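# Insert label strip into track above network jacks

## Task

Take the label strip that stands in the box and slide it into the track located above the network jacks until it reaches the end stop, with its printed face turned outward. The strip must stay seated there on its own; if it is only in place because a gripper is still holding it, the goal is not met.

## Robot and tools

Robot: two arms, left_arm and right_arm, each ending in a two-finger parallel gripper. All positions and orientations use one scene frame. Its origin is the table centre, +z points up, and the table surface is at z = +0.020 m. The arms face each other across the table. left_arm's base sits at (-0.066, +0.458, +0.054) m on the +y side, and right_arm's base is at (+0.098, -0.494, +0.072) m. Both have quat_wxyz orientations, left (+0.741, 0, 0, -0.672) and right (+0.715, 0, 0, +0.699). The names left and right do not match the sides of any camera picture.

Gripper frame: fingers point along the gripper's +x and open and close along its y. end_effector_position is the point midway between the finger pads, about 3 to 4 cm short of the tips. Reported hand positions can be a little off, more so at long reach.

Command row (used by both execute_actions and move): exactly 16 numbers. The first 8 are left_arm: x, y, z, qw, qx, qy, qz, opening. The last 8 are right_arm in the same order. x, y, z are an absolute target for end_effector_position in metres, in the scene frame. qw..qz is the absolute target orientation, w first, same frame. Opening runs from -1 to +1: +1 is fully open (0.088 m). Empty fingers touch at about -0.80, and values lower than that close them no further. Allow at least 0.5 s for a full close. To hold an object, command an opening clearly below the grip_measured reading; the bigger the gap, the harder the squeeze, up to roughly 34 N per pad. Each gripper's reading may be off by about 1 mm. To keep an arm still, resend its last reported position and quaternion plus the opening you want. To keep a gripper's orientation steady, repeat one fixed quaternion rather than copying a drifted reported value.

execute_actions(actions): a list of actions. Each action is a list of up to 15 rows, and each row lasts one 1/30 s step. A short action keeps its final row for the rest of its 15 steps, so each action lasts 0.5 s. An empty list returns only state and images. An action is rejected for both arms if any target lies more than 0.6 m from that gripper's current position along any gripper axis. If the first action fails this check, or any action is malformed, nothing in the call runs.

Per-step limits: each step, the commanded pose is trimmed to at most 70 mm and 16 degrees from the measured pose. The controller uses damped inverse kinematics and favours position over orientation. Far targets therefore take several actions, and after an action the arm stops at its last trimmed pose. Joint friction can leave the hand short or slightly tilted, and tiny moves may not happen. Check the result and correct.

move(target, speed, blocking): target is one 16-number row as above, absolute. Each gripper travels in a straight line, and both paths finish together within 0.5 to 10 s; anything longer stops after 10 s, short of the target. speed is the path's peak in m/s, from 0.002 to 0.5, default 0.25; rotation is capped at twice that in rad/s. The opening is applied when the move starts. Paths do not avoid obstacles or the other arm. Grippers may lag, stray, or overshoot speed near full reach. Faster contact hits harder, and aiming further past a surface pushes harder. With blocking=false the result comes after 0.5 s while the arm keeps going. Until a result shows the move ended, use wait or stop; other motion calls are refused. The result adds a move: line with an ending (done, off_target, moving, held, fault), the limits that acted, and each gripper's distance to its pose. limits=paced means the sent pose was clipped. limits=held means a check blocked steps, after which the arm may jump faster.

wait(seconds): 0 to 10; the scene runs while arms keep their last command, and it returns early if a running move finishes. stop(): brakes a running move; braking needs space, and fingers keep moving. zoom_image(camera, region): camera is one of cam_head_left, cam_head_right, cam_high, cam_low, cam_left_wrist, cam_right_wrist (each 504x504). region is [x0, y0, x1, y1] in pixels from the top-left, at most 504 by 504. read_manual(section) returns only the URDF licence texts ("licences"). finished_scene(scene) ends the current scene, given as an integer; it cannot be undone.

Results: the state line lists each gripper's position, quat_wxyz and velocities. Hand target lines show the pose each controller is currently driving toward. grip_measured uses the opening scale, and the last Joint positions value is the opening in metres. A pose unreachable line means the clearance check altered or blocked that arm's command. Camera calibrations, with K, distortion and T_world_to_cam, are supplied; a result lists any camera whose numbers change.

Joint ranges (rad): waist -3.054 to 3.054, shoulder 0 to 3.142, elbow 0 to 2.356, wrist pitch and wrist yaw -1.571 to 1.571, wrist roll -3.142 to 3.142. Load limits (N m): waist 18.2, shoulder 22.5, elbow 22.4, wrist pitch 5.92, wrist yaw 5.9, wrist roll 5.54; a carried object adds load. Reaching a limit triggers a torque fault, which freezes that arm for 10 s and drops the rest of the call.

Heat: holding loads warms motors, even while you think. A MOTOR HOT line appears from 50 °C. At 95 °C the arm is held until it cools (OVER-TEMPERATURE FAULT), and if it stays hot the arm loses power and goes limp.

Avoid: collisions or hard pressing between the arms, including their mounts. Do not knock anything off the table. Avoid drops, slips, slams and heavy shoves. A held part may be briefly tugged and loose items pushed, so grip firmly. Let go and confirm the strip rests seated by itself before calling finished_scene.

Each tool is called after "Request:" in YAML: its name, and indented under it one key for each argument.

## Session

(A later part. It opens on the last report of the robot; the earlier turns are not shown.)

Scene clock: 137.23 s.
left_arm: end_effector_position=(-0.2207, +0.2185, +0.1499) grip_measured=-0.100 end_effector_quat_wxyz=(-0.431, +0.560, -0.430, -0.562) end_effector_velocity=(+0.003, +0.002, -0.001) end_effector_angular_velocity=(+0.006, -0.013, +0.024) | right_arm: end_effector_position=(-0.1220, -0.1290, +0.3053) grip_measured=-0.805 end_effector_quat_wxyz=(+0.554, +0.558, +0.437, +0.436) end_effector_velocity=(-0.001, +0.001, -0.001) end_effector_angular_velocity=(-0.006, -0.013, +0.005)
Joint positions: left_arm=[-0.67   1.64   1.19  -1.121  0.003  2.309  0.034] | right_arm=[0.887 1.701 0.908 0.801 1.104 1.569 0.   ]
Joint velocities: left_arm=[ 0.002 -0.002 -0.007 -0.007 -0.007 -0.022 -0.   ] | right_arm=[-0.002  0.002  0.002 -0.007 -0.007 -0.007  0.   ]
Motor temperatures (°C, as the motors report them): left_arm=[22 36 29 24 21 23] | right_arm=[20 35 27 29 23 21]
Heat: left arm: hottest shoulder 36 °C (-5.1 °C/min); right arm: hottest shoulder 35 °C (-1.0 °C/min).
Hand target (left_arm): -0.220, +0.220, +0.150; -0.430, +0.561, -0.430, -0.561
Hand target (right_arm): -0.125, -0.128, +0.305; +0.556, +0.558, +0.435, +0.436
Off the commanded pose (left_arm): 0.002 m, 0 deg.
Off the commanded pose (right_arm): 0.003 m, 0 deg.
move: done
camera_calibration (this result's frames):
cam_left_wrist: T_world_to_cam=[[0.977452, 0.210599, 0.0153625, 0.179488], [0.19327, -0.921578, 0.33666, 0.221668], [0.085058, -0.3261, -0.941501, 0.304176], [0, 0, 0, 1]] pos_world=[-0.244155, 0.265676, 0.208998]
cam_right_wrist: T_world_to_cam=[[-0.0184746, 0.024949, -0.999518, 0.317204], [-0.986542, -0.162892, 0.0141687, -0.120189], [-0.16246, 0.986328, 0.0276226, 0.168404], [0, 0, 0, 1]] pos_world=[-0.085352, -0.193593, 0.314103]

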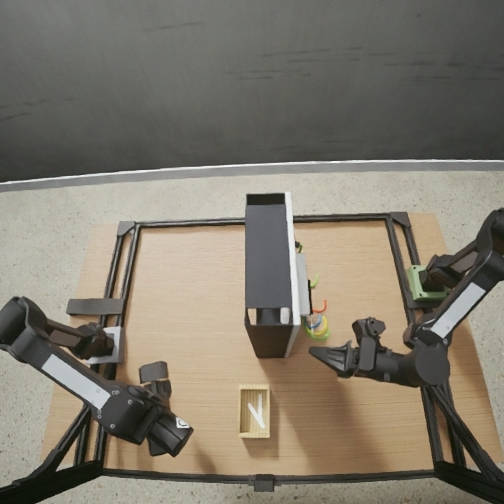

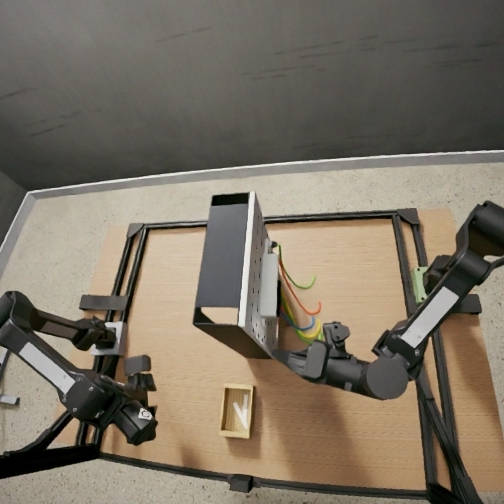

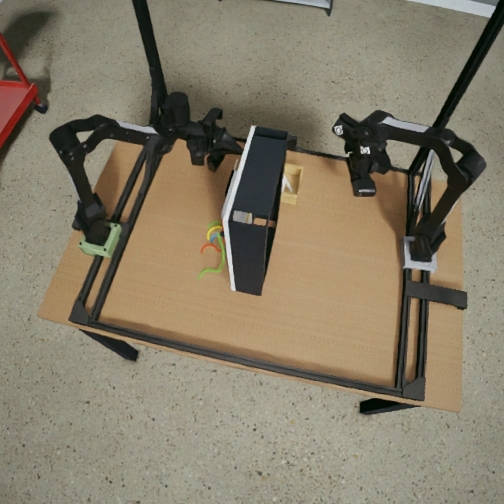

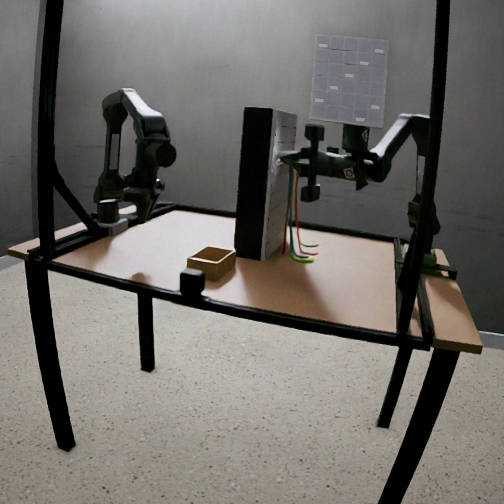

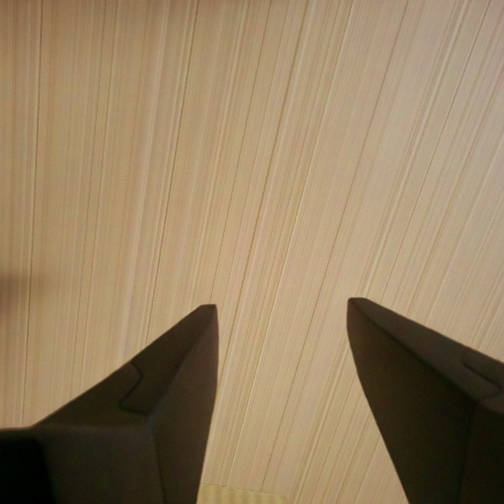

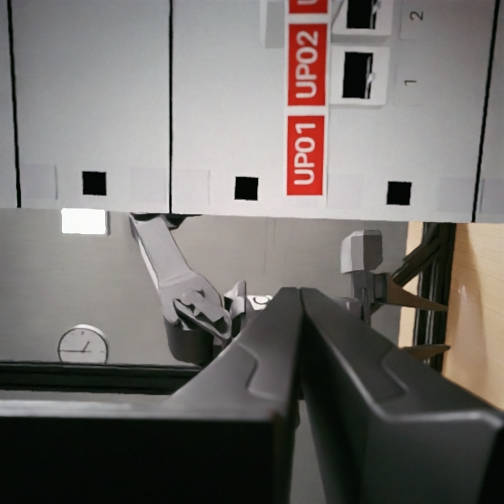

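Request:
move:
  target: [-0.22,0.22,0.15,0.43,-0.561,0.43,0.561,-0.1,-0.053,-0.129,0.305,0.557,0.557,0.435,0.435,-0.85]
  speed: 0.02

Request:
move:
  target: [-0.22,0.22,0.15,0.43,-0.561,0.43,0.561,-0.1,-0.085,-0.16,0.305,0.557,0.557,0.435,0.435,-0.85]
  speed: 0.08

Scene clock: 144.90 s.
left_arm: end_effector_position=(-0.2207, +0.2185, +0.1498) grip_measured=-0.100 end_effector_quat_wxyz=(-0.431, +0.560, -0.430, -0.562) end_effector_velocity=(+0.003, +0.000, +0.000) end_effector_angular_velocity=(-0.006, -0.023, +0.020) | right_arm: end_effector_position=(-0.0612, -0.1275, +0.3058) grip_measured=-0.805 end_effector_quat_wxyz=(+0.552, +0.555, +0.440, +0.440) end_effector_velocity=(-0.001, +0.001, -0.001) end_effector_angular_velocity=(-0.007, -0.012, +0.029)
Joint positions: left_arm=[-0.67   1.64   1.189 -1.121  0.003  2.309  0.034] | right_arm=[0.744 1.537 0.737 0.804 0.949 1.569 0.   ]
Joint velocities: left_arm=[-0.002 -0.002 -0.002 -0.007 -0.022 -0.022 -0.   ] | right_arm=[-0.007 -0.007 -0.007 -0.007 -0.037 -0.007  0.   ]
Motor temperatures (°C, as the motors report them): left_arm=[22 35 29 24 21 23] | right_arm=[20 35 27 29 23 21]
Heat: left arm: hottest shoulder 35 °C (-5.0 °C/min); right arm: hottest shoulder 35 °C (-1.0 °C/min).
Hand target (left_arm): -0.220, +0.220, +0.150; -0.430, +0.561, -0.430, -0.561
Hand target (right_arm): -0.053, -0.129, +0.305; +0.557, +0.557, +0.435, +0.436
Off the commanded pose (left_arm): 0.002 m, 0 deg.
Off the commanded pose (right_arm): 0.008 m, 1 deg.
move: done
camera_calibration (this result's frames):
cam_left_wrist: T_world_to_cam=[[0.977452, 0.210599, 0.0153625, 0.179475], [0.19327, -0.921578, 0.33666, 0.221713], [0.085058, -0.3261, -0.941501, 0.304092], [0, 0, 0, 1]] pos_world=[-0.244144, 0.265693, 0.208904]
cam_right_wrist: T_world_to_cam=[[-0.0159543, 0.023268, -0.999602, 0.318718], [-0.984384, -0.175653, 0.0116227, -0.0606494], [-0.175312, 0.984177, 0.0257071, 0.17637], [0, 0, 0, 1]] pos_world=[-0.0236975, -0.191648, 0.314763]

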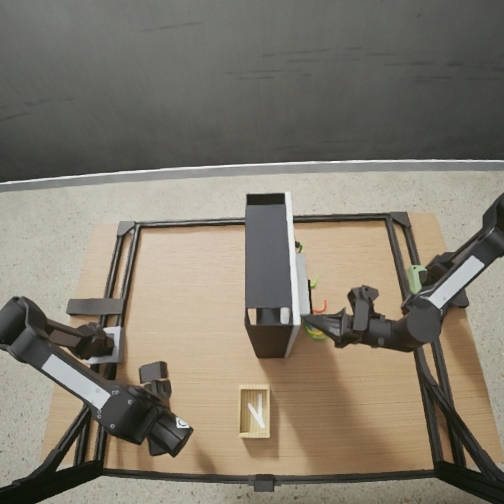

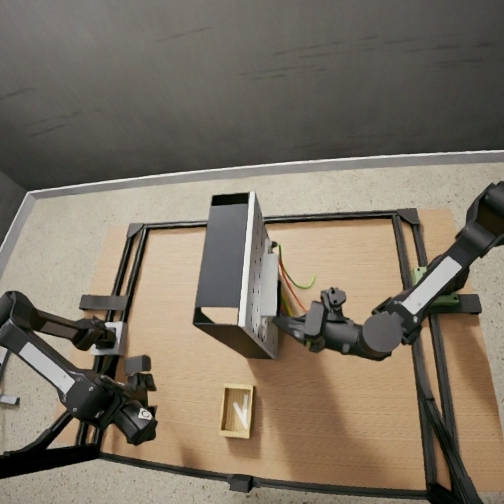

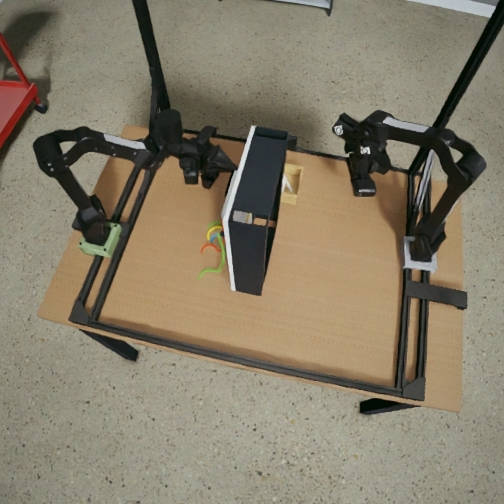

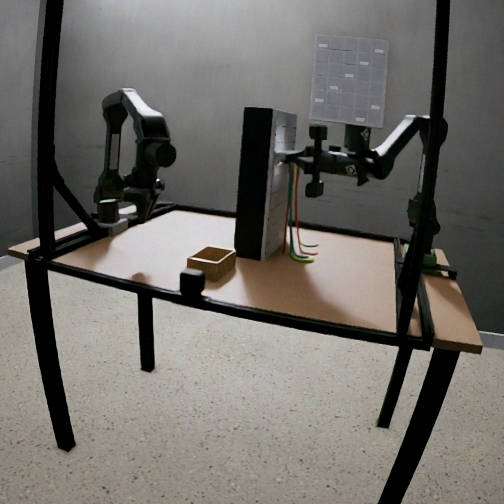

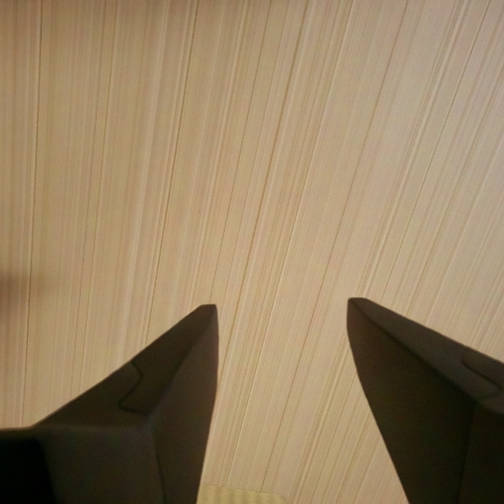

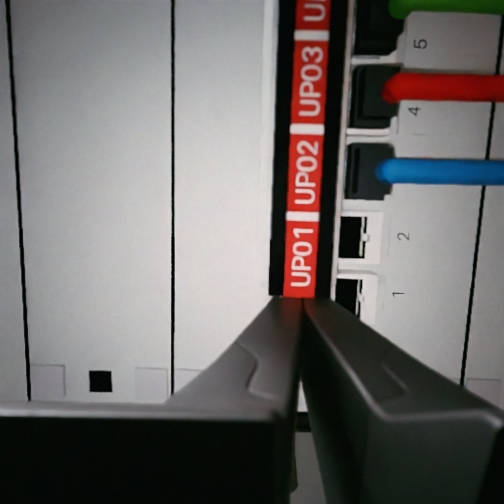

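Scene clock: 145.77 s.
left_arm: end_effector_position=(-0.2206, +0.2186, +0.1498) grip_measured=-0.100 end_effector_quat_wxyz=(-0.431, +0.560, -0.430, -0.562) end_effector_velocity=(+0.003, -0.001, +0.001) end_effector_angular_velocity=(-0.010, -0.020, +0.005) | right_arm: end_effector_position=(-0.0872, -0.1567, +0.3056) grip_measured=-0.805 end_effector_quat_wxyz=(+0.556, +0.556, +0.436, +0.437) end_effector_velocity=(+0.001, -0.001, -0.001) end_effector_angular_velocity=(-0.003, +0.002, -0.005)
Joint positions: left_arm=[-0.67   1.64   1.189 -1.121  0.003  2.309  0.034] | right_arm=[0.882 1.535 0.737 0.799 1.1   1.569 0.   ]
Joint velocities: left_arm=[-0.002 -0.002  0.002 -0.007 -0.022 -0.007 -0.   ] | right_arm=[ 0.002 -0.002 -0.002 -0.007  0.007  0.007  0.   ]
Motor temperatures (°C, as the motors report them): left_arm=[22 35 29 24 21 23] | right_arm=[20 35 27 28 23 21]
Heat: left arm: hottest shoulder 35 °C (-5.1 °C/min); right arm: hottest shoulder 35 °C (-1.0 °C/min).
Hand target (left_arm): -0.220, +0.220, +0.150; -0.430, +0.561, -0.430, -0.561
Hand target (right_arm): -0.085, -0.160, +0.305; +0.557, +0.557, +0.436, +0.435
Off the commanded pose (left_arm): 0.002 m, 0 deg.
Off the commanded pose (right_arm): 0.004 m, 0 deg.
move: done
camera_calibration (this result's frames):
cam_left_wrist: T_world_to_cam=[[0.977452, 0.210599, 0.0153625, 0.179404], [0.19327, -0.921578, 0.33666, 0.221778], [0.085058, -0.3261, -0.941501, 0.304122], [0, 0, 0, 1]] pos_world=[-0.24409, 0.265778, 0.208911]
cam_right_wrist: T_world_to_cam=[[-0.0139029, 0.0208405, -0.999686, 0.318639], [-0.98666, -0.162466, 0.0103348, -0.0891394], [-0.1622, 0.986494, 0.0228212, 0.202969], [0, 0, 0, 1]] pos_world=[-0.0505986, -0.221351, 0.314828]

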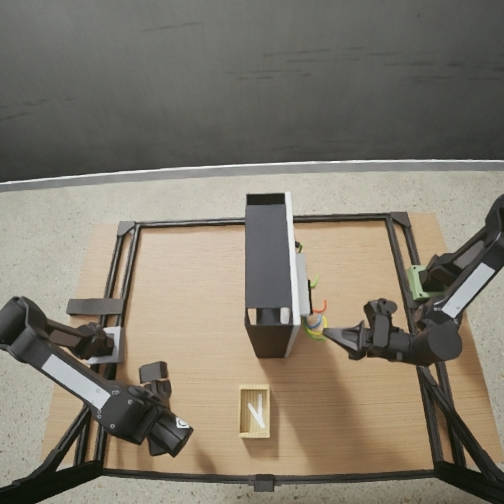

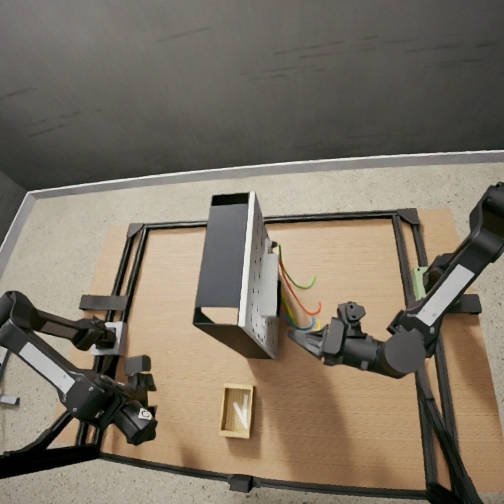

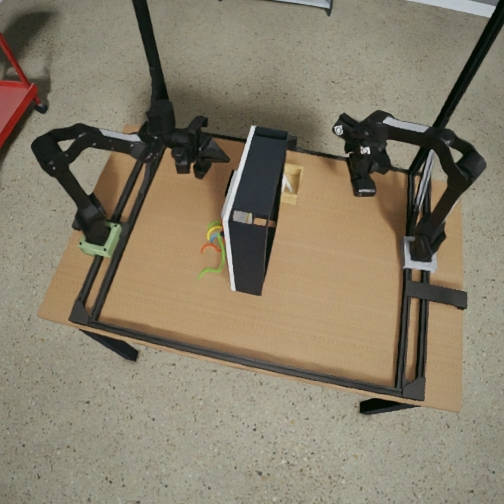

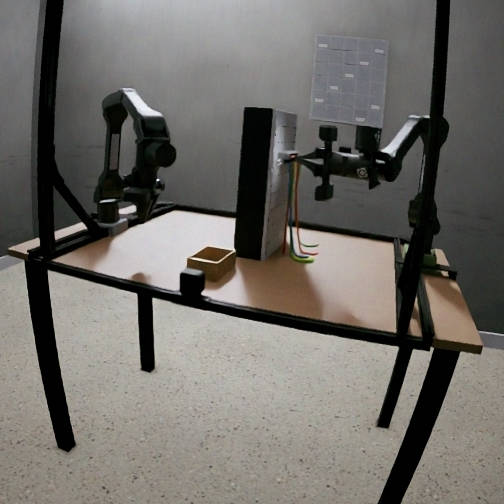

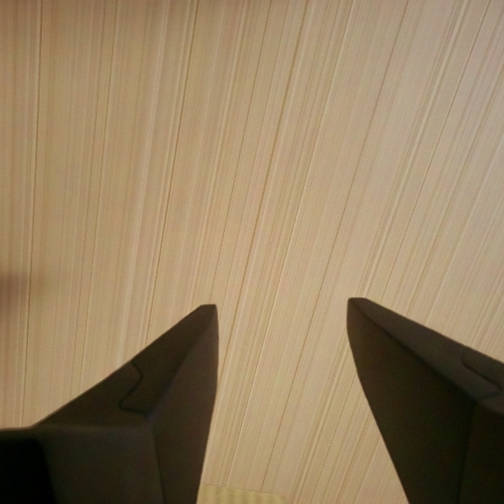

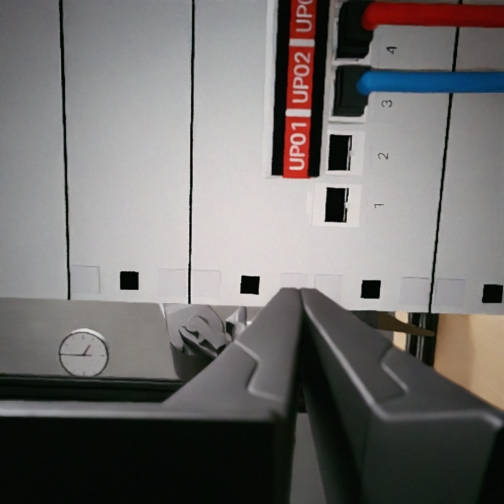

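Request:
move:
  target: [-0.22,0.22,0.15,0.43,-0.561,0.43,0.561,-0.1,-0.04,-0.18,0.305,0.557,0.557,0.435,0.435,-0.85]
  speed: 0.1

Request:
zoom_image:
  camera: "cam_right_wrist"
  region: [170,40,430,300]

Scene clock: 152.20 s.
left_arm: end_effector_position=(-0.2206, +0.2186, +0.1498) grip_measured=-0.100 end_effector_quat_wxyz=(-0.431, +0.560, -0.430, -0.562) end_effector_velocity=(-0.000, -0.001, +0.000) end_effector_angular_velocity=(-0.010, -0.002, +0.005) | right_arm: end_effector_position=(-0.0424, -0.1783, +0.3069) grip_measured=-0.805 end_effector_quat_wxyz=(+0.556, +0.560, +0.434, +0.434) end_effector_velocity=(+0.003, -0.000, -0.002) end_effector_angular_velocity=(-0.010, -0.005, +0.000)
Joint positions: left_arm=[-0.67   1.64   1.189 -1.121  0.003  2.308  0.034] | right_arm=[0.831 1.339 0.576 0.769 1.058 1.569 0.   ]
Joint velocities: left_arm=[-0.002 -0.002 -0.002  0.007 -0.007 -0.007 -0.   ] | right_arm=[-0.007 -0.012 -0.007 -0.022 -0.007  0.007  0.   ]
Motor temperatures (°C, as the motors report them): left_arm=[22 35 29 24 21 23] | right_arm=[20 35 27 28 23 21]
Heat: left arm: hottest shoulder 35 °C (-4.0 °C/min); right arm: hottest shoulder 35 °C (-1.0 °C/min).
Hand target (left_arm): -0.220, +0.220, +0.150; -0.430, +0.561, -0.430, -0.561
Hand target (right_arm): -0.040, -0.180, +0.305; +0.557, +0.557, +0.435, +0.435
Off the commanded pose (left_arm): 0.002 m, 0 deg.
Off the commanded pose (right_arm): 0.004 m, 0 deg.
move: done
camera_calibration (this result's frames):
cam_left_wrist: T_world_to_cam=[[0.977371, 0.210972, 0.0153636, 0.179304], [0.193621, -0.921505, 0.33666, 0.22184], [0.0851834, -0.326067, -0.941501, 0.304142], [0, 0, 0, 1]] pos_world=[-0.244108, 0.265769, 0.208911]
cam_right_wrist: T_world_to_cam=[[-0.0172892, 0.0244094, -0.999553, 0.321484], [-0.987888, -0.154598, 0.0133121, -0.0480312], [-0.154204, 0.987676, 0.0267866, 0.230819], [0, 0, 0, 1]] pos_world=[-0.00629812, -0.243247, 0.315797]

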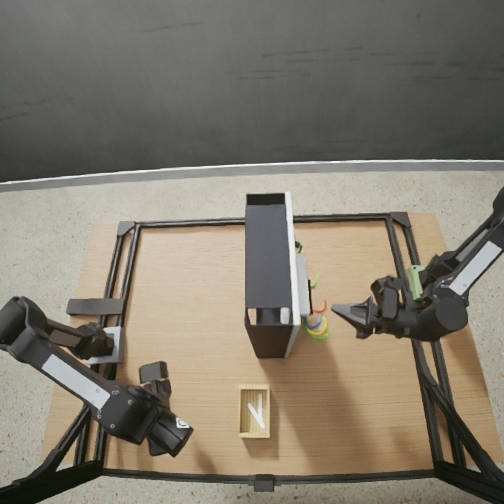

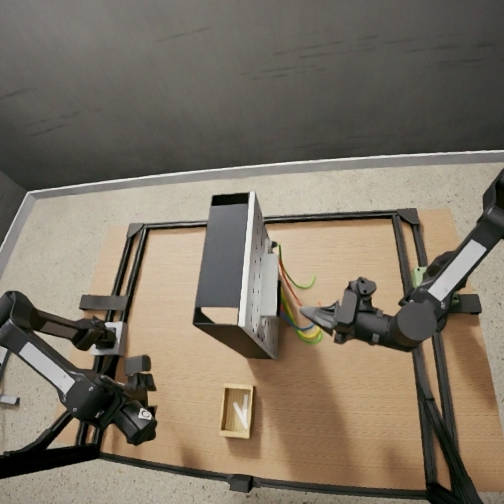

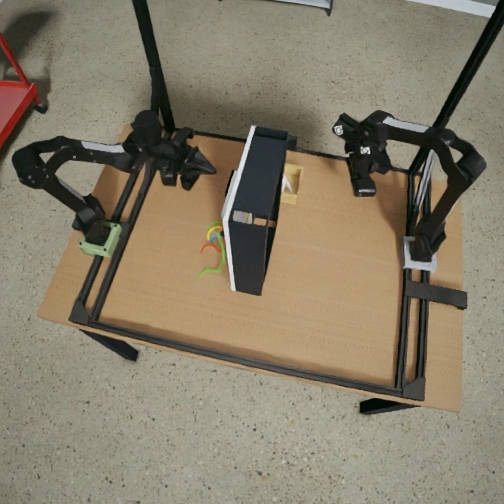

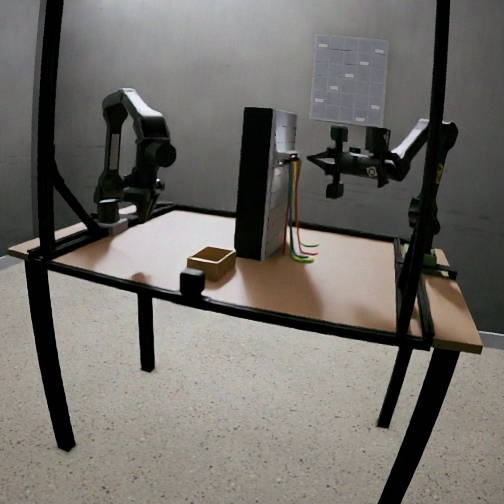

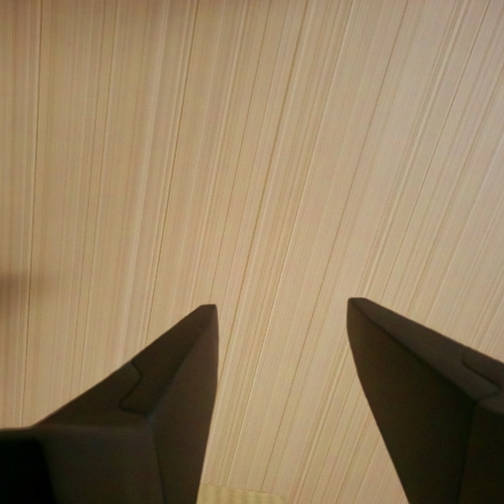

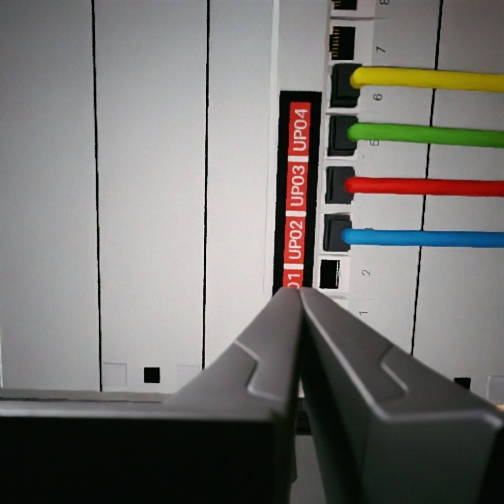

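Region (170, 40, 430, 300) of cam_right_wrist's 504x504 image, scaled by 1.938, with more detail than that image has.

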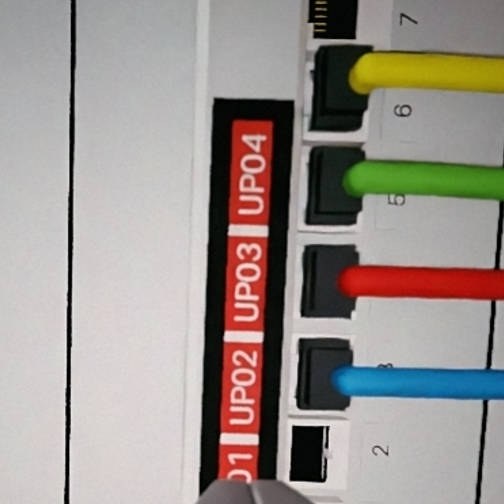

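About 3 mm of black is left at the far end, which fits the stop's thickness.

Request:
finished_scene:
  scene: 2

The scene is finished: the task was done.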